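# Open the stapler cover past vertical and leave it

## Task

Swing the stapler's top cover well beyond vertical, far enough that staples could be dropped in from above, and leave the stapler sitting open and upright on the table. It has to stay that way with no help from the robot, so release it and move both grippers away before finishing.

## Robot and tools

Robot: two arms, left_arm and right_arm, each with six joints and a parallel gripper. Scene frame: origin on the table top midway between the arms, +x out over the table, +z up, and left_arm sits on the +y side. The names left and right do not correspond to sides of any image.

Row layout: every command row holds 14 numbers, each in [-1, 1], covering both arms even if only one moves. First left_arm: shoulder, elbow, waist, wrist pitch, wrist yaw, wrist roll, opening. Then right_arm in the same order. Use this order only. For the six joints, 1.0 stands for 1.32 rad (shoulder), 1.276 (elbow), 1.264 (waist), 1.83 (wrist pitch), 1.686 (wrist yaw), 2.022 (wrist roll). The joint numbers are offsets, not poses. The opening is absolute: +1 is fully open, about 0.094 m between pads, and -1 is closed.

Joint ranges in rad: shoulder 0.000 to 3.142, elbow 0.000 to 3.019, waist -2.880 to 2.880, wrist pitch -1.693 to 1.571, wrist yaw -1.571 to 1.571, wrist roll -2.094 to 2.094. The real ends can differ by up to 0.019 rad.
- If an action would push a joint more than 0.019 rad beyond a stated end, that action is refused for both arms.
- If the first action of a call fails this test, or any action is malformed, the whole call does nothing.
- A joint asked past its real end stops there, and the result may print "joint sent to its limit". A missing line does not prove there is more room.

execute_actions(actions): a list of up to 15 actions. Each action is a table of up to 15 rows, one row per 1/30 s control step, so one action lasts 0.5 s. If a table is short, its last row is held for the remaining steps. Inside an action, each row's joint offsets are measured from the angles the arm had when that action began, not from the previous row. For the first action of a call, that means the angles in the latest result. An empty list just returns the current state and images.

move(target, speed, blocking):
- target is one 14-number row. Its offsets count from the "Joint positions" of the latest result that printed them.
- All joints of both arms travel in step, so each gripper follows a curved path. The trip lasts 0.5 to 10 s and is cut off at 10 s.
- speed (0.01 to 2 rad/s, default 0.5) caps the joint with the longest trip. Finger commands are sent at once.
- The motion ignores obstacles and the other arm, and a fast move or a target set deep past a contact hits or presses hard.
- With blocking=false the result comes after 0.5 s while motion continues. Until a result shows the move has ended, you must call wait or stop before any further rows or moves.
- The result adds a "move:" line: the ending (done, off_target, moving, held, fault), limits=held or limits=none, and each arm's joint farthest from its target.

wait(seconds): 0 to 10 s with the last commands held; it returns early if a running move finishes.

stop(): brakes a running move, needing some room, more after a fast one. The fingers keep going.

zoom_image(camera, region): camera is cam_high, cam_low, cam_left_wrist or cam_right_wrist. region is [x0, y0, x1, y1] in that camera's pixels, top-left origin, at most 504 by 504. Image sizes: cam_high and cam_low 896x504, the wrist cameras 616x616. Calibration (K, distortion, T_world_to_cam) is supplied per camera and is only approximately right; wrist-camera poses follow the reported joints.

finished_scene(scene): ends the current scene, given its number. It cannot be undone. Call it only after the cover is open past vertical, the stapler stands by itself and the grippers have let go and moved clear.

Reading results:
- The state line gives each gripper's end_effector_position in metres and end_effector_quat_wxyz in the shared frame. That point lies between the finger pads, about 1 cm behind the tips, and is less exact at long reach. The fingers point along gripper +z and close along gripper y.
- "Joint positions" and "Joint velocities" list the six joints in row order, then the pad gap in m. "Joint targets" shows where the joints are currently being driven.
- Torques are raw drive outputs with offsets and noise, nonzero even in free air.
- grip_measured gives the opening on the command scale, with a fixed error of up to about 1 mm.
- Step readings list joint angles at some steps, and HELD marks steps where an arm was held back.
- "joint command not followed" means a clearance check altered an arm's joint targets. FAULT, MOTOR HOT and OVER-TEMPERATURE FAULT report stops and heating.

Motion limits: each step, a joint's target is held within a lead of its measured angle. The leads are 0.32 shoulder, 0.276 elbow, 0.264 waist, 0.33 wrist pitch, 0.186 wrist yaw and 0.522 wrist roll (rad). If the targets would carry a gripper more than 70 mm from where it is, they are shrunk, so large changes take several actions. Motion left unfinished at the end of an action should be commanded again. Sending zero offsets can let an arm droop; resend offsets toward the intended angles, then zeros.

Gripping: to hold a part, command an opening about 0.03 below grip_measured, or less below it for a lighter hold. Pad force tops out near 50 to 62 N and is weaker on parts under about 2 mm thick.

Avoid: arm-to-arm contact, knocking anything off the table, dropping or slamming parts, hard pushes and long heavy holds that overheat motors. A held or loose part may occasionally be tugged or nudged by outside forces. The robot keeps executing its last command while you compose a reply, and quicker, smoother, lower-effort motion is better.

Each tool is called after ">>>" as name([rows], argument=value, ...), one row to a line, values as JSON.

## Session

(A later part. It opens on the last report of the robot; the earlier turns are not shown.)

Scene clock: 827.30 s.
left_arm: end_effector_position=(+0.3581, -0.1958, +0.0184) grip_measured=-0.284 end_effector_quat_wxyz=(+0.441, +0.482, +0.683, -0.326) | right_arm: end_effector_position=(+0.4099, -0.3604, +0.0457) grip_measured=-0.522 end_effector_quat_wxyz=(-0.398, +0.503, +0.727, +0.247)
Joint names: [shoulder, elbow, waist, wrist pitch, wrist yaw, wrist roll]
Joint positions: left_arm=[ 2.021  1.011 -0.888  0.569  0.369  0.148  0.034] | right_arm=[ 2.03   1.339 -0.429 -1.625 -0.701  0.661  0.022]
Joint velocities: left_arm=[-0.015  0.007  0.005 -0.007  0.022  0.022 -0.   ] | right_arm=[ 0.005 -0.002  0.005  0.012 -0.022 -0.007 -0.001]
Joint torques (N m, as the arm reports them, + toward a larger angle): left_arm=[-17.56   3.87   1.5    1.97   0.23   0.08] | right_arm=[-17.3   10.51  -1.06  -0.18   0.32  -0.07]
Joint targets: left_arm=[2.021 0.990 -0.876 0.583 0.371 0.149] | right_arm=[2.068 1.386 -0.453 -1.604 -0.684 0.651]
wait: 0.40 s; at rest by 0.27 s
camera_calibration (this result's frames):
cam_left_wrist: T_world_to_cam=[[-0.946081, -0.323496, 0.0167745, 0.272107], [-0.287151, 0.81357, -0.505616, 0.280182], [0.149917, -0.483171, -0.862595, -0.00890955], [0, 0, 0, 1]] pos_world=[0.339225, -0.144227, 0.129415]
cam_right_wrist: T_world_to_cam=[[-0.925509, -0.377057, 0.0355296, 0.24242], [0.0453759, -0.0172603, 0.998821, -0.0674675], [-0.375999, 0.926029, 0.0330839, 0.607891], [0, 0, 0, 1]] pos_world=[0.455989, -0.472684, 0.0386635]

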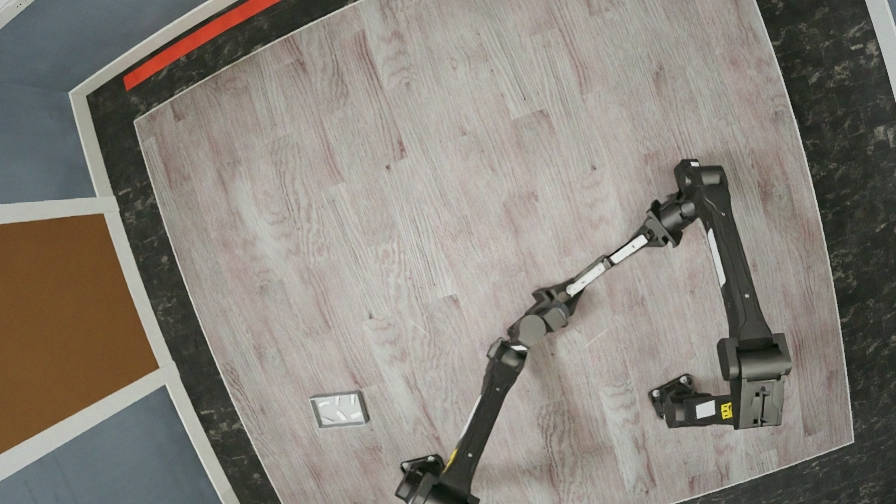

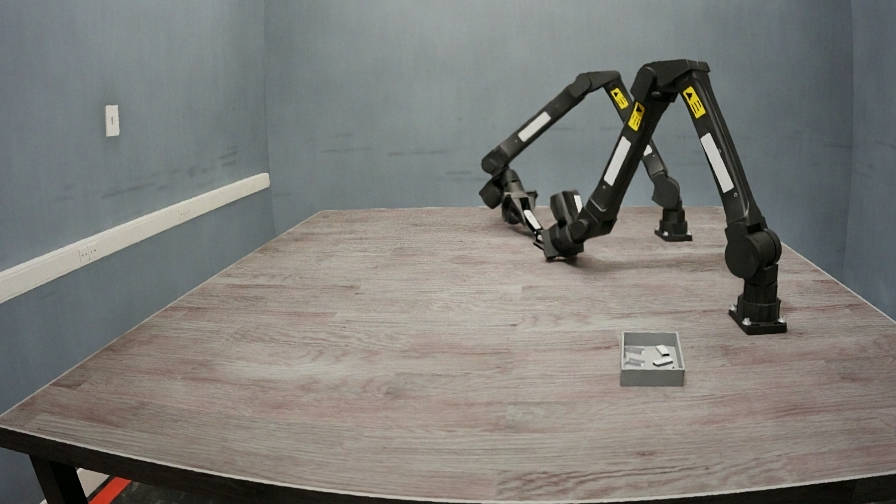

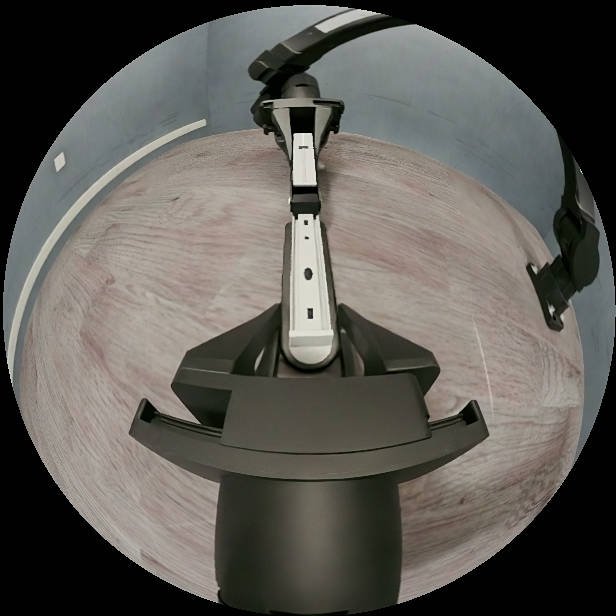

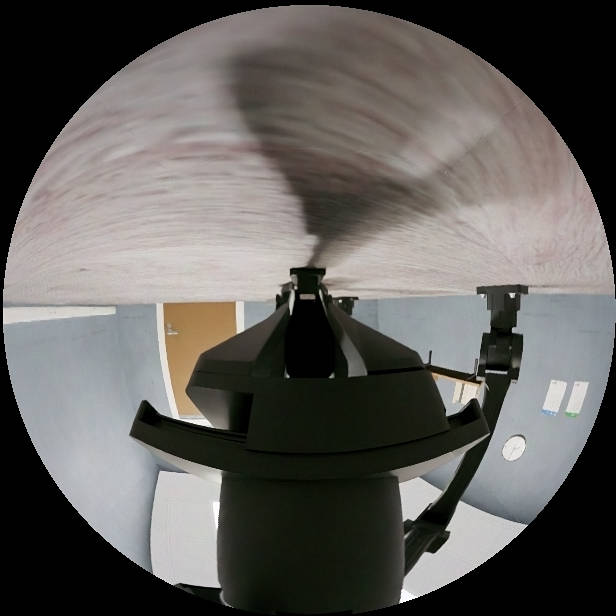

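>>> execute_actions([
  [[0,-0.0165,0.0095,0.0077,0.0012,0,-0.33, 0.0179,0.0232,-0.0113,0.0111,0.0101,-0.0008,-0.531],[0,-0.0165,0.0095,0.0077,0.0012,0,-0.33, 0.0071,0.0097,-0.0037,0.0108,0.0101,0.0033,-0.531],[0,-0.0165,0.0095,0.0077,0.0012,0,-0.33, -0.0038,-0.0039,0.004,0.0104,0.0101,0.0074,-0.531],[0,-0.0165,0.0095,0.0077,0.0012,0,-0.33, -0.0072,-0.0075,0.0048,0.0145,0.0116,0.0134,-0.531],[0,-0.0165,0.0095,0.0077,0.0012,0,-0.33, -0.013,-0.0134,0.0067,0.0231,0.0157,0.0223,-0.531],[0,-0.0165,0.0095,0.0077,0.0012,0,-0.33, -0.0155,-0.0158,0.0078,0.0277,0.0183,0.0253,-0.531],[0,-0.0165,0.0095,0.0077,0.0012,0,-0.33, -0.0179,-0.0182,0.009,0.0322,0.021,0.0283,-0.531],[0,-0.0165,0.0095,0.0077,0.0012,0,-0.33, -0.0203,-0.0205,0.0101,0.0367,0.0237,0.0313,-0.531],[0,-0.0165,0.0095,0.0077,0.0012,0,-0.33, -0.0228,-0.0229,0.0113,0.0413,0.0263,0.0342,-0.531],[0,-0.0165,0.0095,0.0077,0.0012,0,-0.33, -0.0252,-0.0253,0.0124,0.0458,0.029,0.0372,-0.531],[0,-0.0165,0.0095,0.0077,0.0012,0,-0.33, -0.0276,-0.0277,0.0136,0.0503,0.0317,0.0402,-0.531],[0,-0.0165,0.0095,0.0077,0.0012,0,-0.33, -0.03,-0.0301,0.0147,0.0548,0.0344,0.0432,-0.531],[0,-0.0165,0.0095,0.0077,0.0012,0,-0.33, -0.0325,-0.0325,0.0159,0.0594,0.037,0.0462,-0.531],[0,-0.0165,0.0095,0.0077,0.0012,0,-0.33, -0.0349,-0.0348,0.017,0.0639,0.0397,0.0492,-0.531],[0,-0.0165,0.0095,0.0077,0.0012,0,-0.33, -0.0373,-0.0372,0.0182,0.0684,0.0424,0.0522,-0.531]],
  [[0,-0.0165,0.0095,0.0077,0.0012,0,-0.33, -0.013,-0.0134,0.0067,0.0231,0.0157,0.0223,-0.531],[0,-0.0165,0.0095,0.0077,0.0012,0,-0.33, -0.0155,-0.0158,0.0078,0.0277,0.0183,0.0253,-0.531],[0,-0.0165,0.0095,0.0077,0.0012,0,-0.33, -0.0179,-0.0182,0.009,0.0322,0.021,0.0283,-0.531],[0,-0.0165,0.0095,0.0077,0.0012,0,-0.33, -0.0203,-0.0205,0.0101,0.0367,0.0237,0.0313,-0.531],[0,-0.0165,0.0095,0.0077,0.0012,0,-0.33, -0.0228,-0.0229,0.0113,0.0413,0.0263,0.0342,-0.531],[0,-0.0165,0.0095,0.0077,0.0012,0,-0.33, -0.0252,-0.0253,0.0124,0.0458,0.029,0.0372,-0.531],[0,-0.0165,0.0095,0.0077,0.0012,0,-0.33, -0.0276,-0.0277,0.0136,0.0503,0.0317,0.0402,-0.531],[0,-0.0165,0.0095,0.0077,0.0012,0,-0.33, -0.03,-0.0301,0.0147,0.0548,0.0344,0.0432,-0.531],[0,-0.0165,0.0095,0.0077,0.0012,0,-0.33, -0.0325,-0.0325,0.0159,0.0594,0.037,0.0462,-0.531],[0,-0.0165,0.0095,0.0077,0.0012,0,-0.33, -0.0349,-0.0348,0.017,0.0639,0.0397,0.0492,-0.531],[0,-0.0165,0.0095,0.0077,0.0012,0,-0.33, -0.0373,-0.0372,0.0182,0.0684,0.0424,0.0522,-0.531],[0,-0.0165,0.0095,0.0077,0.0012,0,-0.33, -0.0398,-0.0396,0.0193,0.073,0.045,0.0552,-0.531],[0,-0.0165,0.0095,0.0077,0.0012,0,-0.33, -0.0422,-0.042,0.0205,0.0775,0.0477,0.0581,-0.531],[0,-0.0165,0.0095,0.0077,0.0012,0,-0.33, -0.0388,-0.0385,0.0198,0.0734,0.0463,0.0522,-0.531],[0,-0.0165,0.0095,0.0077,0.0012,0,-0.33, -0.0354,-0.0349,0.019,0.0693,0.0448,0.0462,-0.531]],
])

>>> wait(seconds=0.4)

Scene clock: 873.13 s.
left_arm: end_effector_position=(+0.3578, -0.1955, +0.0179) grip_measured=-0.284 end_effector_quat_wxyz=(+0.441, +0.482, +0.684, -0.325) | right_arm: end_effector_position=(+0.4102, -0.3628, +0.0269) grip_measured=-0.522 end_effector_quat_wxyz=(-0.324, +0.531, +0.758, +0.194)
Joint names: [shoulder, elbow, waist, wrist pitch, wrist yaw, wrist roll]
Joint positions: left_arm=[ 2.021  1.01  -0.888  0.569  0.369  0.148  0.034] | right_arm=[ 1.954  1.263 -0.396 -1.418 -0.588  0.822  0.022]
Joint velocities: left_arm=[ 0.005 -0.017 -0.005  0.002 -0.066 -0.022 -0.002] | right_arm=[-0.034 -0.002  0.015 -0.022  0.037 -0.051 -0.001]
Joint torques (N m, as the arm reports them, + toward a larger angle): left_arm=[-17.43   3.81   0.87   2.05   0.23   0.08] | right_arm=[-20.64   6.58   0.79  -0.17   0.13   0.07]
Joint targets: left_arm=[2.021 0.989 -0.876 0.583 0.371 0.148] | right_arm=[1.949 1.262 -0.392 -1.405 -0.576 0.827]
Step readings (joint positions; steps 1 to 15: 1st action; 16 to 30: 2nd action):
0: left_arm=[2.021 1.011 -0.888 0.569 0.369 0.148] | right_arm=[2.030 1.339 -0.429 -1.625 -0.701 0.661]
1: left_arm=[2.021 1.011 -0.888 0.569 0.369 0.148] | right_arm=[2.030 1.339 -0.429 -1.625 -0.701 0.661]
2: left_arm=[2.021 1.011 -0.888 0.569 0.369 0.148] | right_arm=[2.030 1.339 -0.429 -1.625 -0.701 0.661]
4: left_arm=[2.021 1.011 -0.888 0.569 0.369 0.148] | right_arm=[2.030 1.337 -0.428 -1.624 -0.700 0.664]
8: left_arm=[2.021 1.011 -0.888 0.569 0.369 0.148] | right_arm=[2.022 1.327 -0.425 -1.590 -0.684 0.687]
15: left_arm=[2.021 1.011 -0.888 0.569 0.369 0.148] | right_arm=[1.996 1.307 -0.416 -1.531 -0.651 0.733]
16: left_arm=[2.021 1.011 -0.888 0.569 0.369 0.148] | right_arm=[1.992 1.304 -0.415 -1.523 -0.646 0.740]
17: left_arm=[2.021 1.011 -0.888 0.569 0.369 0.148] | right_arm=[1.989 1.301 -0.413 -1.515 -0.642 0.747]
19: left_arm=[2.021 1.011 -0.888 0.569 0.369 0.148] | right_arm=[1.983 1.294 -0.411 -1.499 -0.633 0.760]
23: left_arm=[2.021 1.011 -0.888 0.569 0.369 0.148] | right_arm=[1.972 1.282 -0.406 -1.465 -0.615 0.786]
30: Joint positions above
camera_calibration (this result's frames):
cam_left_wrist: T_world_to_cam=[[-0.946068, -0.32351, 0.0172162, 0.271912], [-0.287534, 0.814003, -0.504701, 0.279759], [0.149262, -0.482432, -0.863122, -0.00870705], [0, 0, 0, 1]] pos_world=[0.338988, -0.143959, 0.128998]
cam_right_wrist: T_world_to_cam=[[-0.929456, -0.36619, 0.0449005, 0.247758], [-0.0197202, 0.170842, 0.985101, 0.0465517], [-0.368405, 0.914723, -0.166011, 0.608965], [0, 0, 0, 1]] pos_world=[0.455544, -0.47426, 0.0441124]

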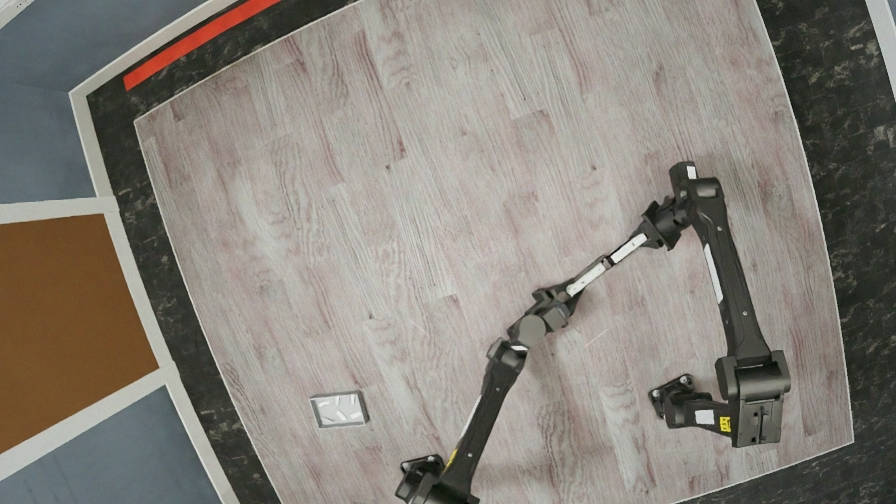

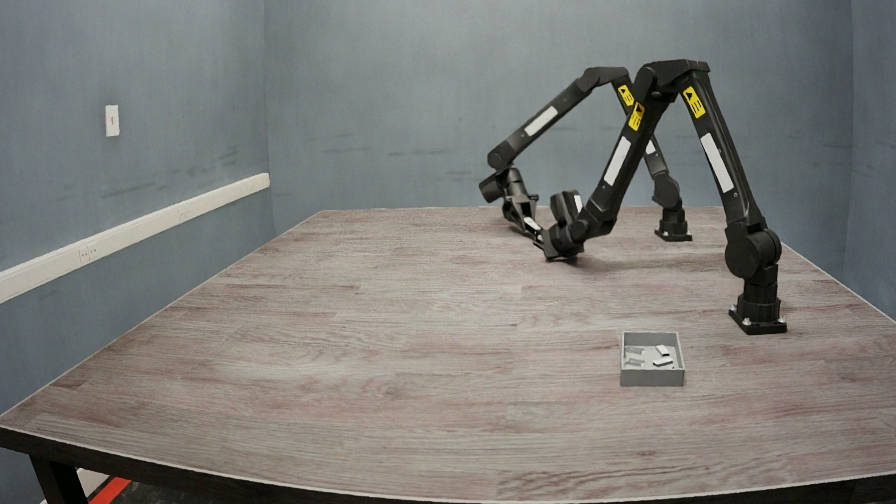

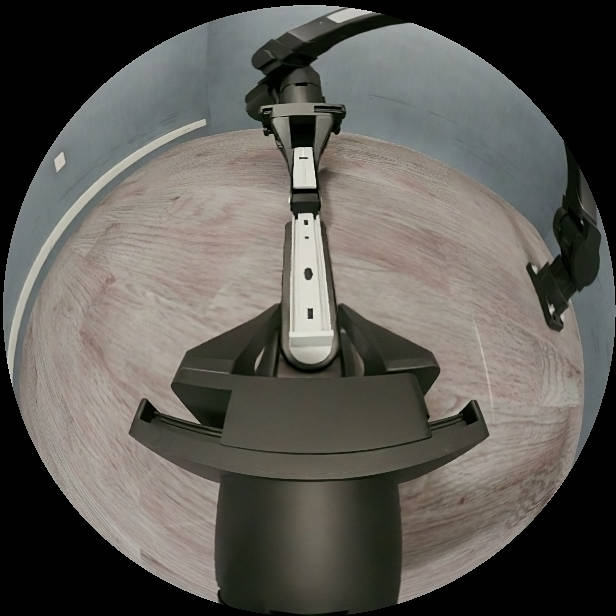

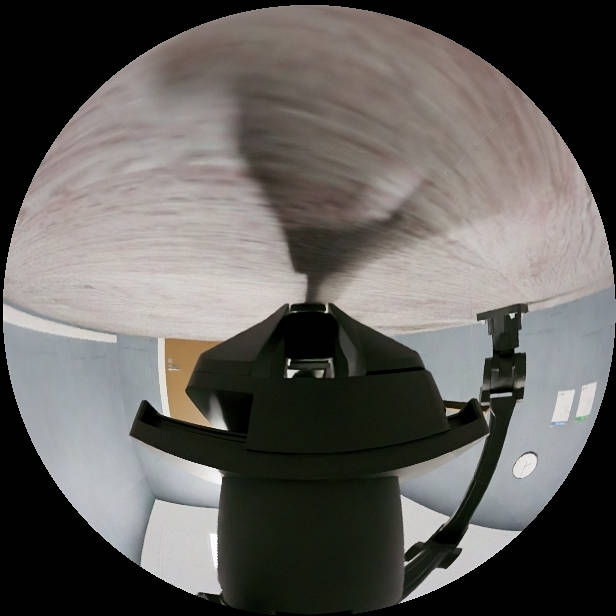

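Scene clock: 873.53 s.
left_arm: end_effector_position=(+0.3578, -0.1955, +0.0179) grip_measured=-0.284 end_effector_quat_wxyz=(+0.441, +0.482, +0.684, -0.325) | right_arm: end_effector_position=(+0.4102, -0.3627, +0.0269) grip_measured=-0.522 end_effector_quat_wxyz=(-0.324, +0.531, +0.759, +0.194)
Joint names: [shoulder, elbow, waist, wrist pitch, wrist yaw, wrist roll]
Joint positions: left_arm=[ 2.021  1.01  -0.888  0.569  0.369  0.148  0.034] | right_arm=[ 1.954  1.263 -0.396 -1.418 -0.588  0.822  0.022]
Joint velocities: left_arm=[-0.005 -0.002 -0.015  0.002 -0.066  0.066  0.   ] | right_arm=[ 0.005  0.002  0.005  0.002 -0.007  0.022 -0.001]
Joint torques (N m, as the arm reports them, + toward a larger angle): left_arm=[-17.66   3.87   1.54   2.03   0.24   0.07] | right_arm=[-20.18   6.61   0.94  -0.18   0.13   0.09]
Joint targets: left_arm=[2.021 0.990 -0.876 0.583 0.371 0.148] | right_arm=[1.949 1.262 -0.392 -1.405 -0.576 0.827]
wait: 0.40 s; at rest by 0.17 s
camera_calibration (this result's frames):
cam_left_wrist: T_world_to_cam=[[-0.946068, -0.32351, 0.0172162, 0.271912], [-0.287534, 0.814003, -0.504701, 0.279759], [0.149262, -0.482432, -0.863122, -0.00870705], [0, 0, 0, 1]] pos_world=[0.338988, -0.143959, 0.128998]
cam_right_wrist: T_world_to_cam=[[-0.929241, -0.366712, 0.045088, 0.24749], [-0.0197439, 0.171144, 0.985048, 0.0466838], [-0.368945, 0.914457, -0.166275, 0.608979], [0, 0, 0, 1]] pos_world=[0.45558, -0.474117, 0.0441132]

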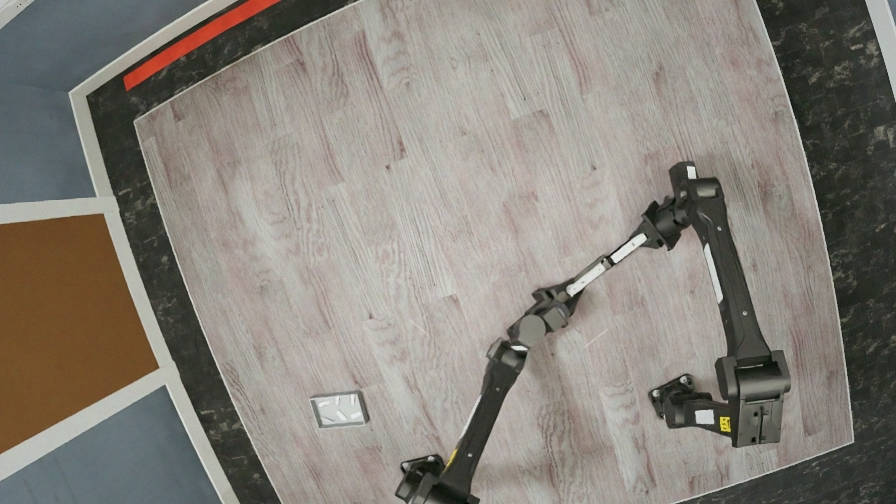

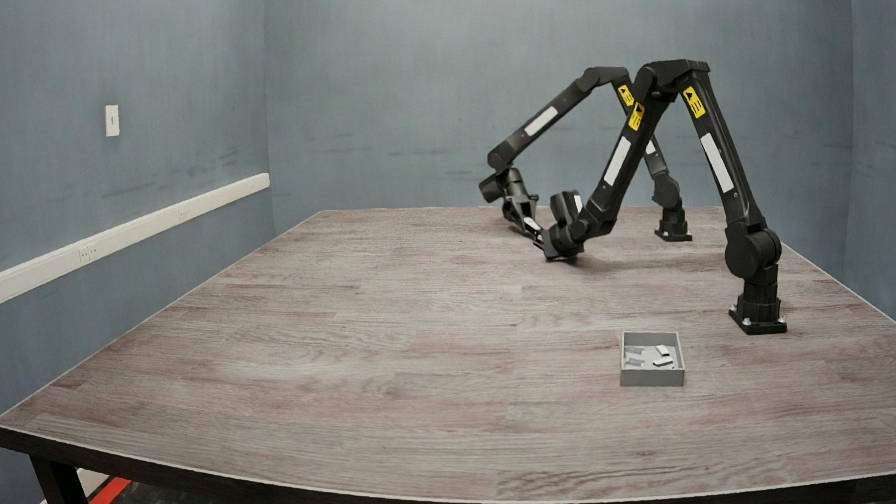

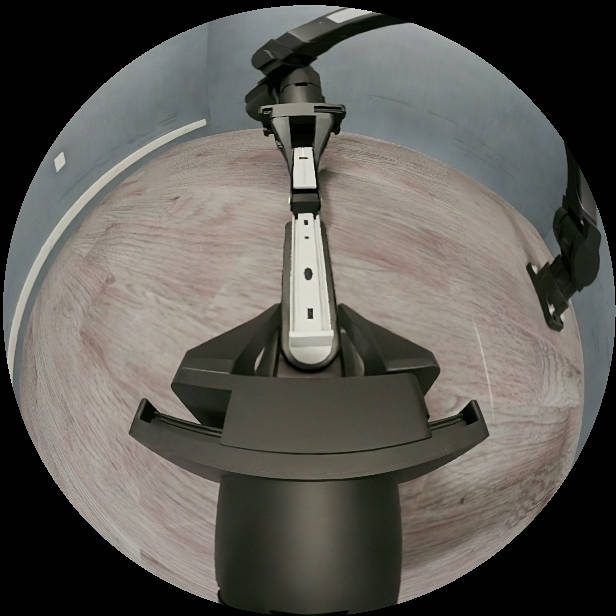

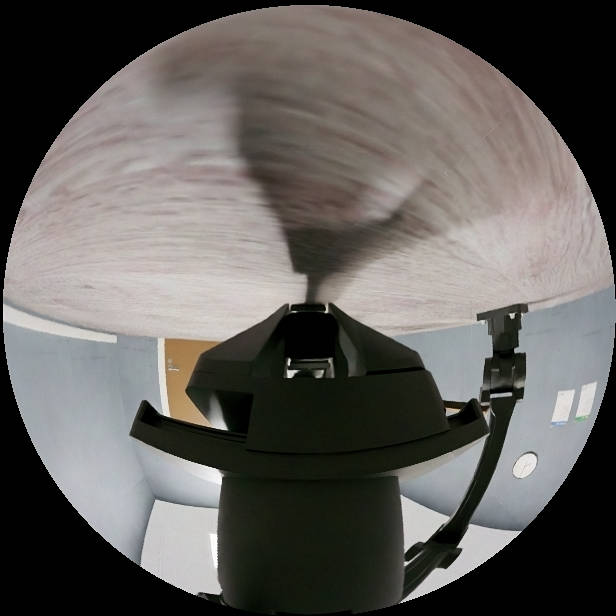

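>>> execute_actions([
  [[0,-0.0157,0.0095,0.0077,0.0012,0,-0.33, -0.0038,-0.0008,0.002,0.005,0.005,0.002,-0.528],[0,-0.014,0.009,0.0077,0.0012,0,-0.33, -0.0038,-0.0008,0.001,0.003,0.003,0.002,-0.525],[0,-0.012,0.008,0.0077,0.0012,0,-0.33, -0.0038,-0.0008,0,0.001,0.001,0.001,-0.522],[0,-0.01,0.007,0.0077,0.0012,0,-0.33, -0.0038,-0.0008,0,0,0,0,-0.519],[0,-0.008,0.006,0.0077,0.0012,0,-0.33, -0.0038,-0.0008,0,0,0,0,-0.515],[0,-0.006,0.005,0.0077,0.0012,0,-0.33, -0.0038,-0.0008,0,0,0,0,-0.51],[0,-0.004,0.004,0.0077,0.0012,0,-0.33, -0.0038,-0.0008,0,0,0,0,-0.49],[0,-0.002,0.003,0.0077,0.0012,0,-0.33, -0.0038,-0.0008,0,0,0,0,-0.45],[0,0,0.002,0.0077,0.0012,0,-0.33, -0.0038,-0.0008,0,0,0,0,-0.4],[0,0,0.001,0.0077,0.0012,0,-0.33, -0.0038,-0.0008,0,0,0,0,-0.3],[0,0,0,0.0077,0.0012,0,-0.33, -0.0038,-0.0008,0,0,0,0,-0.2],[0,0,0,0.0077,0.0012,0,-0.33, -0.0038,-0.0008,0,0,0,0,-0.1],[0,0,0,0.0077,0.0012,0,-0.33, -0.0038,-0.0008,0,0,0,0,0.0]],
])

Scene clock: 879.77 s.
left_arm: end_effector_position=(+0.3578, -0.1955, +0.0179) grip_measured=-0.284 end_effector_quat_wxyz=(+0.441, +0.482, +0.684, -0.325) | right_arm: end_effector_position=(+0.4102, -0.3626, +0.0269) grip_measured=-0.005 end_effector_quat_wxyz=(-0.324, +0.531, +0.758, +0.194)
Joint names: [shoulder, elbow, waist, wrist pitch, wrist yaw, wrist roll]
Joint positions: left_arm=[ 2.021  1.01  -0.888  0.569  0.369  0.148  0.034] | right_arm=[ 1.954  1.263 -0.396 -1.418 -0.588  0.822  0.047]
Joint velocities: left_arm=[-0.024  0.002 -0.015  0.002  0.066 -0.051 -0.   ] | right_arm=[-0.005 -0.007 -0.015 -0.007 -0.007  0.095  0.006]
Joint torques (N m, as the arm reports them, + toward a larger angle): left_arm=[-17.69   5.33   0.61   2.02   0.27   0.11] | right_arm=[-20.43   6.64   0.66  -0.68  -0.34   0.04]
Joint targets: left_arm=[2.021 1.010 -0.888 0.583 0.371 0.148] | right_arm=[1.949 1.262 -0.396 -1.418 -0.587 0.822]
Step readings (joint positions):
0: left_arm=[2.021 1.010 -0.888 0.569 0.369 0.148] | right_arm=[1.954 1.263 -0.396 -1.418 -0.588 0.822]
1: left_arm=[2.021 1.010 -0.888 0.569 0.369 0.148] | right_arm=[1.954 1.263 -0.396 -1.418 -0.588 0.822]
2: left_arm=[2.021 1.010 -0.888 0.569 0.369 0.148] | right_arm=[1.954 1.263 -0.396 -1.418 -0.588 0.822]
4: left_arm=[2.021 1.010 -0.888 0.569 0.369 0.148] | right_arm=[1.954 1.263 -0.396 -1.418 -0.588 0.822]
8: left_arm=[2.021 1.010 -0.888 0.569 0.369 0.148] | right_arm=[1.954 1.263 -0.396 -1.418 -0.588 0.822]
15: Joint positions above
camera_calibration (this result's frames):
cam_left_wrist: T_world_to_cam=[[-0.946068, -0.32351, 0.0172162, 0.271912], [-0.287534, 0.814003, -0.504701, 0.279759], [0.149262, -0.482432, -0.863122, -0.00870705], [0, 0, 0, 1]] pos_world=[0.338988, -0.143959, 0.128998]
cam_right_wrist: T_world_to_cam=[[-0.929391, -0.366377, 0.044713, 0.247773], [-0.0198269, 0.170524, 0.985154, 0.046413], [-0.368563, 0.914707, -0.165748, 0.608842], [0, 0, 0, 1]] pos_world=[0.455595, -0.474048, 0.0441116]

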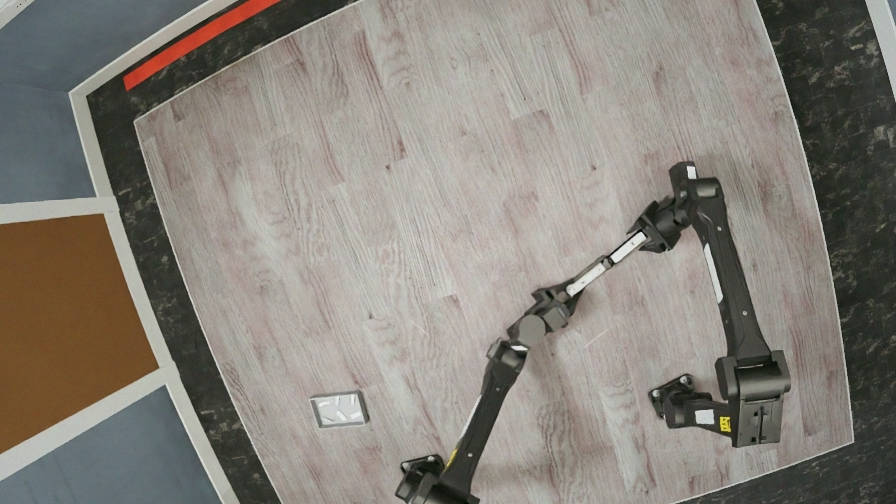

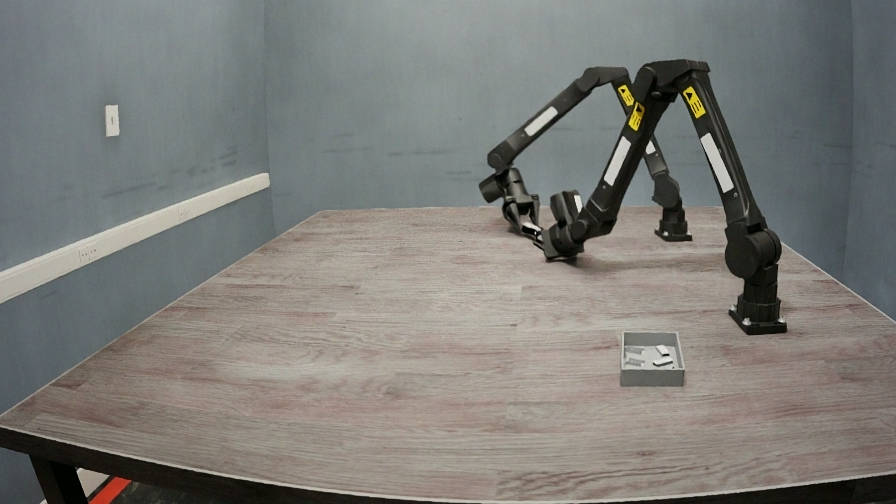

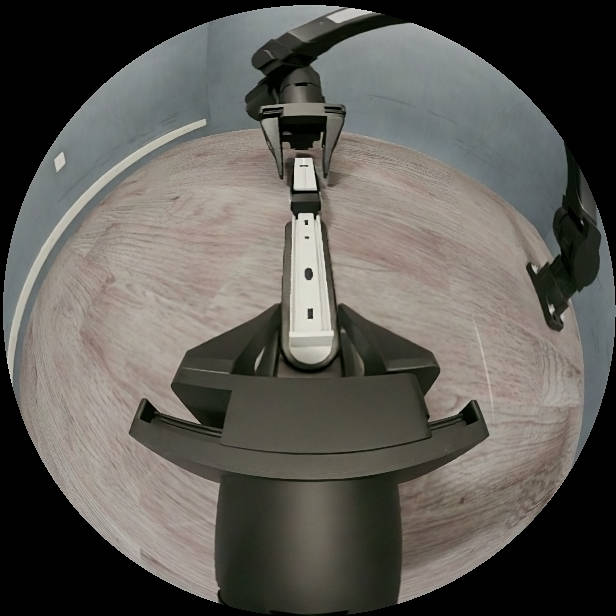

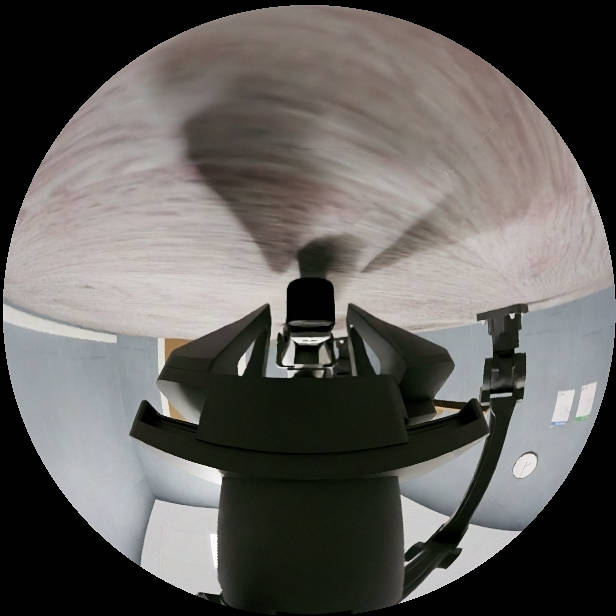

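>>> execute_actions([
  [[0,0,0,0.005,0.0012,0,-0.3, -0.006,-0.0008,0,0,0,0,0.05],[0,0,0,0.005,0.0012,0,-0.285, -0.009,-0.0008,0,0,0,0,0.1],[0,0,0,0.005,0.0012,0,-0.27, -0.012,-0.0008,0,0,0,0,0.15],[0,0,0,0.005,0.0012,0,-0.24, -0.016,-0.001,0,0,0,0,0.2],[0,0,0,0.005,0.0012,0,-0.18, -0.02,-0.002,0,0,0,0,0.25],[0,0,0,0.005,0.0012,0,-0.1, -0.025,-0.003,0,0,0,0,0.3],[0,0,0,0.005,0.0012,0,0.0, -0.03,-0.004,0,0,0,0,0.3],[-0.003,0,0,0.005,0.0012,0,0.1, -0.036,-0.005,0,0,0,0,0.3],[-0.006,0,0,0.005,0.0012,0,0.2, -0.042,-0.006,0,0,0,0,0.3],[-0.01,0,0,0.005,0.0012,0,0.3, -0.049,-0.007,0,0,0,0,0.3],[-0.014,-0.001,0,0.005,0.0012,0,0.3, -0.056,-0.008,0,0,0,0,0.3],[-0.019,-0.002,0,0.005,0.0012,0,0.3, -0.064,-0.01,-0.002,0,0,0,0.3],[-0.025,-0.004,0,0.005,0.0012,0,0.3, -0.072,-0.012,-0.004,0,0,0,0.3],[-0.032,-0.006,0,0.005,0.0012,0,0.3, -0.08,-0.014,-0.007,0,0,0,0.3],[-0.04,-0.009,0,0.005,0.0012,0,0.3, -0.088,-0.016,-0.01,0,0,0,0.3]],
  [[-0.035,-0.012,0,0.005,0,0,0.3, -0.035,-0.008,-0.012,0,0,0,0.3],[-0.045,-0.016,0,0.005,0,0,0.3, -0.044,-0.011,-0.016,0,0,0,0.3],[-0.055,-0.02,0,0.005,0,0,0.3, -0.053,-0.014,-0.02,0,0,0,0.3],[-0.065,-0.025,0,0.005,0,0,0.3, -0.062,-0.017,-0.024,0,0,0,0.3],[-0.075,-0.03,0,0.005,0,0,0.3, -0.071,-0.02,-0.028,0,0,0,0.3],[-0.086,-0.035,0,0.005,0,0,0.3, -0.08,-0.023,-0.032,0,0,0,0.3],[-0.097,-0.04,0,0.005,0,0,0.3, -0.089,-0.026,-0.036,0,0,0,0.3],[-0.108,-0.045,0,0.005,0,0,0.3, -0.098,-0.029,-0.04,0,0,0,0.3],[-0.119,-0.05,0,0.005,0,0,0.3, -0.107,-0.032,-0.044,0,0,0,0.3],[-0.13,-0.055,0,0.005,0,0,0.3, -0.116,-0.035,-0.048,0,0,0,0.3],[-0.141,-0.06,0,0.005,0,0,0.3, -0.125,-0.038,-0.052,0,0,0,0.3],[-0.152,-0.065,0,0.005,0,0,0.3, -0.134,-0.041,-0.056,0,0,0,0.3],[-0.163,-0.07,0,0.005,0,0,0.3, -0.143,-0.044,-0.06,0,0,0,0.3],[-0.174,-0.075,0,0.005,0,0,0.3, -0.152,-0.047,-0.064,0,0,0,0.3],[-0.185,-0.08,0,0.005,0,0,0.3, -0.161,-0.05,-0.068,0,0,0,0.3]],
  [[-0.05,-0.022,0,0.005,0,0,0.3, -0.042,-0.012,-0.016,0,0,0,0.3],[-0.06,-0.027,0,0.005,0,0,0.3, -0.05,-0.014,-0.02,0,0,0,0.3],[-0.07,-0.032,0,0.005,0,0,0.3, -0.058,-0.016,-0.024,0,0,0,0.3],[-0.08,-0.037,0,0.005,0,0,0.3, -0.065,-0.018,-0.028,0,0,0,0.3],[-0.089,-0.041,0,0.005,0,0,0.3, -0.072,-0.02,-0.031,0,0,0,0.3],[-0.098,-0.045,0,0.005,0,0,0.3, -0.078,-0.022,-0.034,0,0,0,0.3],[-0.106,-0.049,0,0.005,0,0,0.3, -0.084,-0.023,-0.037,0,0,0,0.3],[-0.113,-0.052,0,0.005,0,0,0.3, -0.089,-0.024,-0.039,0,0,0,0.3],[-0.119,-0.055,0,0.005,0,0,0.3, -0.093,-0.025,-0.041,0,0,0,0.3],[-0.124,-0.057,0,0.005,0,0,0.3, -0.096,-0.026,-0.043,0,0,0,0.3],[-0.128,-0.059,0,0.005,0,0,0.3, -0.099,-0.026,-0.044,0,0,0,0.3],[-0.131,-0.06,0,0.005,0,0,0.3, -0.101,-0.026,-0.045,0,0,0,0.3],[-0.133,-0.061,0,0.005,0,0,0.3, -0.102,-0.026,-0.045,0,0,0,0.3]],
])

Scene clock: 902.33 s.
left_arm: end_effector_position=(+0.3276, -0.1621, +0.1798) grip_measured=+0.298 end_effector_quat_wxyz=(+0.528, +0.467, +0.620, -0.346) | right_arm: end_effector_position=(+0.3904, -0.4070, +0.1460) grip_measured=+0.299 end_effector_quat_wxyz=(-0.186, +0.557, +0.769, +0.251)
Joint names: [shoulder, elbow, waist, wrist pitch, wrist yaw, wrist roll]
Joint positions: left_arm=[ 1.651  0.861 -0.888  0.569  0.372  0.148  0.061] | right_arm=[ 1.59   1.18  -0.516 -1.418 -0.588  0.822  0.061]
Joint velocities: left_arm=[-0.044 -0.032 -0.005  0.002  0.022  0.022 -0.   ] | right_arm=[-0.005  0.002 -0.005 -0.017  0.022  0.081 -0.001]
Joint torques (N m, as the arm reports them, + toward a larger angle): left_arm=[-15.38   6.1    0.58   1.91   0.07   0.07] | right_arm=[-16.29   7.78  -0.33  -0.19  -0.42   0.01]
Joint targets: left_arm=[1.638 0.850 -0.888 0.578 0.372 0.148] | right_arm=[1.580 1.170 -0.523 -1.418 -0.588 0.822]
Step readings (joint positions; steps 1 to 15: 1st action; 16 to 30: 2nd action; 31 to 45: 3rd action):
0: left_arm=[2.021 1.010 -0.888 0.569 0.369 0.148] | right_arm=[1.954 1.263 -0.396 -1.418 -0.588 0.822]
1: left_arm=[2.021 1.010 -0.888 0.569 0.369 0.148] | right_arm=[1.954 1.263 -0.396 -1.418 -0.588 0.822]
2: left_arm=[2.021 1.010 -0.888 0.569 0.369 0.148] | right_arm=[1.954 1.263 -0.396 -1.418 -0.588 0.822]
4: left_arm=[2.021 1.010 -0.888 0.569 0.370 0.148] | right_arm=[1.954 1.263 -0.396 -1.418 -0.588 0.822]
8: left_arm=[2.021 1.010 -0.888 0.569 0.372 0.148] | right_arm=[1.948 1.263 -0.396 -1.418 -0.588 0.822]
15: left_arm=[2.015 1.009 -0.888 0.569 0.372 0.148] | right_arm=[1.885 1.253 -0.396 -1.418 -0.588 0.822]
16: left_arm=[2.010 1.006 -0.888 0.569 0.372 0.148] | right_arm=[1.873 1.251 -0.397 -1.418 -0.588 0.822]
17: left_arm=[2.004 1.003 -0.888 0.569 0.372 0.148] | right_arm=[1.861 1.250 -0.397 -1.418 -0.588 0.822]
19: left_arm=[1.986 0.994 -0.888 0.569 0.372 0.148] | right_arm=[1.838 1.247 -0.402 -1.418 -0.588 0.822]
23: left_arm=[1.930 0.968 -0.888 0.569 0.372 0.148] | right_arm=[1.794 1.232 -0.423 -1.418 -0.588 0.822]
30: left_arm=[1.814 0.928 -0.888 0.569 0.372 0.148] | right_arm=[1.715 1.203 -0.467 -1.418 -0.588 0.822]
31: left_arm=[1.798 0.922 -0.888 0.569 0.372 0.148] | right_arm=[1.703 1.200 -0.471 -1.418 -0.588 0.822]
32: left_arm=[1.782 0.915 -0.888 0.569 0.372 0.148] | right_arm=[1.691 1.197 -0.476 -1.418 -0.588 0.822]
34: left_arm=[1.751 0.902 -0.888 0.569 0.372 0.148] | right_arm=[1.667 1.192 -0.484 -1.418 -0.588 0.822]
38: left_arm=[1.697 0.879 -0.888 0.569 0.372 0.148] | right_arm=[1.624 1.184 -0.501 -1.418 -0.588 0.822]
45: Joint positions above
camera_calibration (this result's frames):
cam_left_wrist: T_world_to_cam=[[-0.943211, -0.325292, -0.0673701, 0.265353], [-0.199504, 0.716842, -0.668084, 0.310426], [0.265616, -0.616703, -0.74103, 0.0697908], [0, 0, 0, 1]] pos_world=[0.293678, -0.0931691, 0.276985]
cam_right_wrist: T_world_to_cam=[[-0.948246, -0.258789, -0.184005, 0.292268], [-0.253016, 0.265642, 0.930278, 0.0740597], [-0.191866, 0.928689, -0.317371, 0.620787], [0, 0, 0, 1]] pos_world=[0.414988, -0.520555, 0.181903]

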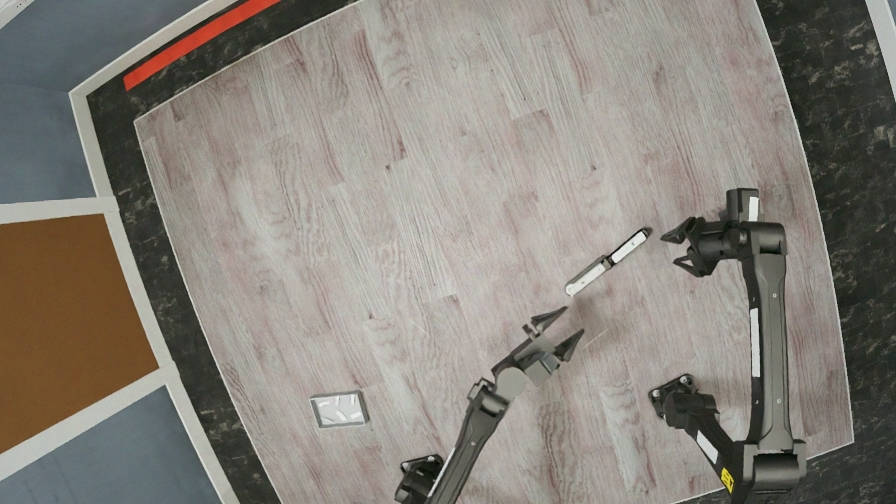

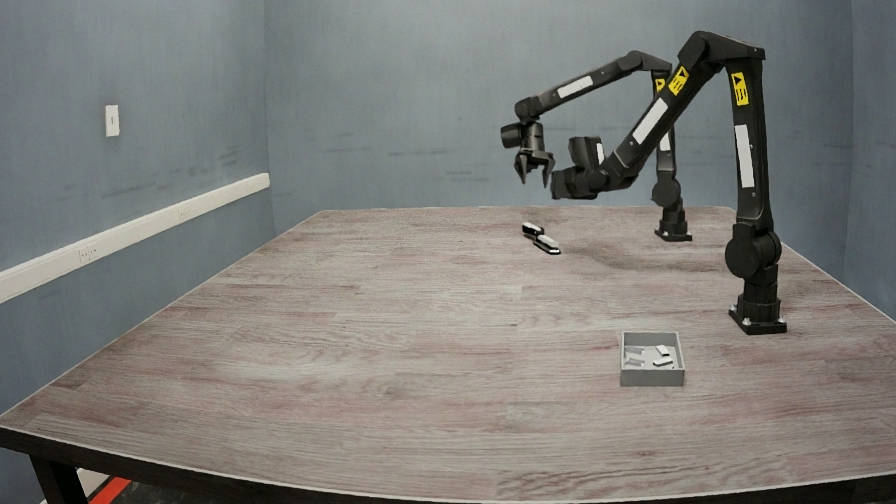

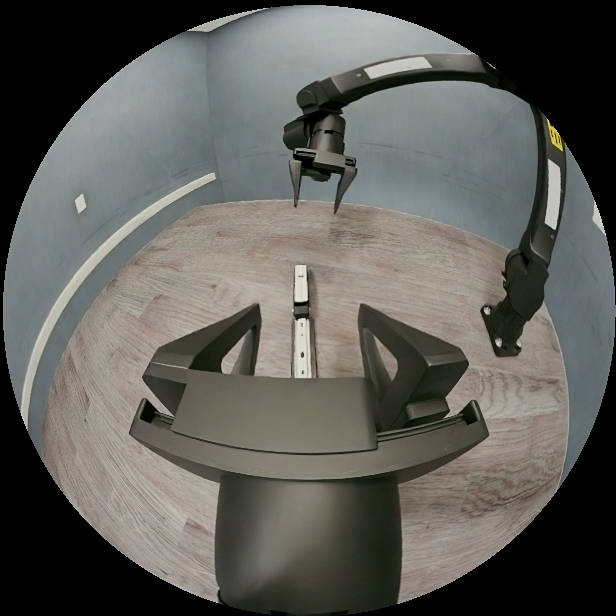

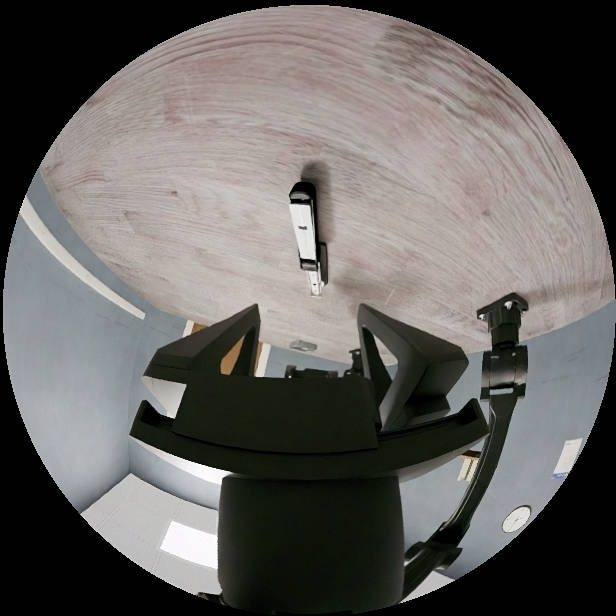

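>>> zoom_image(camera="cam_low", region=[480, 190, 620, 280])

Region (480, 190, 620, 280) of cam_low's 896x504 image, scaled by 3.600, with more detail than that image has; it fills the top 324 rows of this view, and the rest is white.

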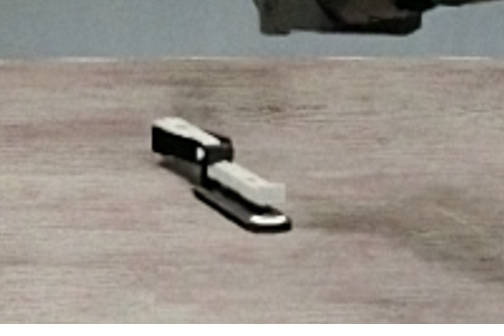

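The stapler is standing flat on the table with its cover fully open, and both arms are clear.

>>> finished_scene(scene=1)

The scene is finished: the task was done.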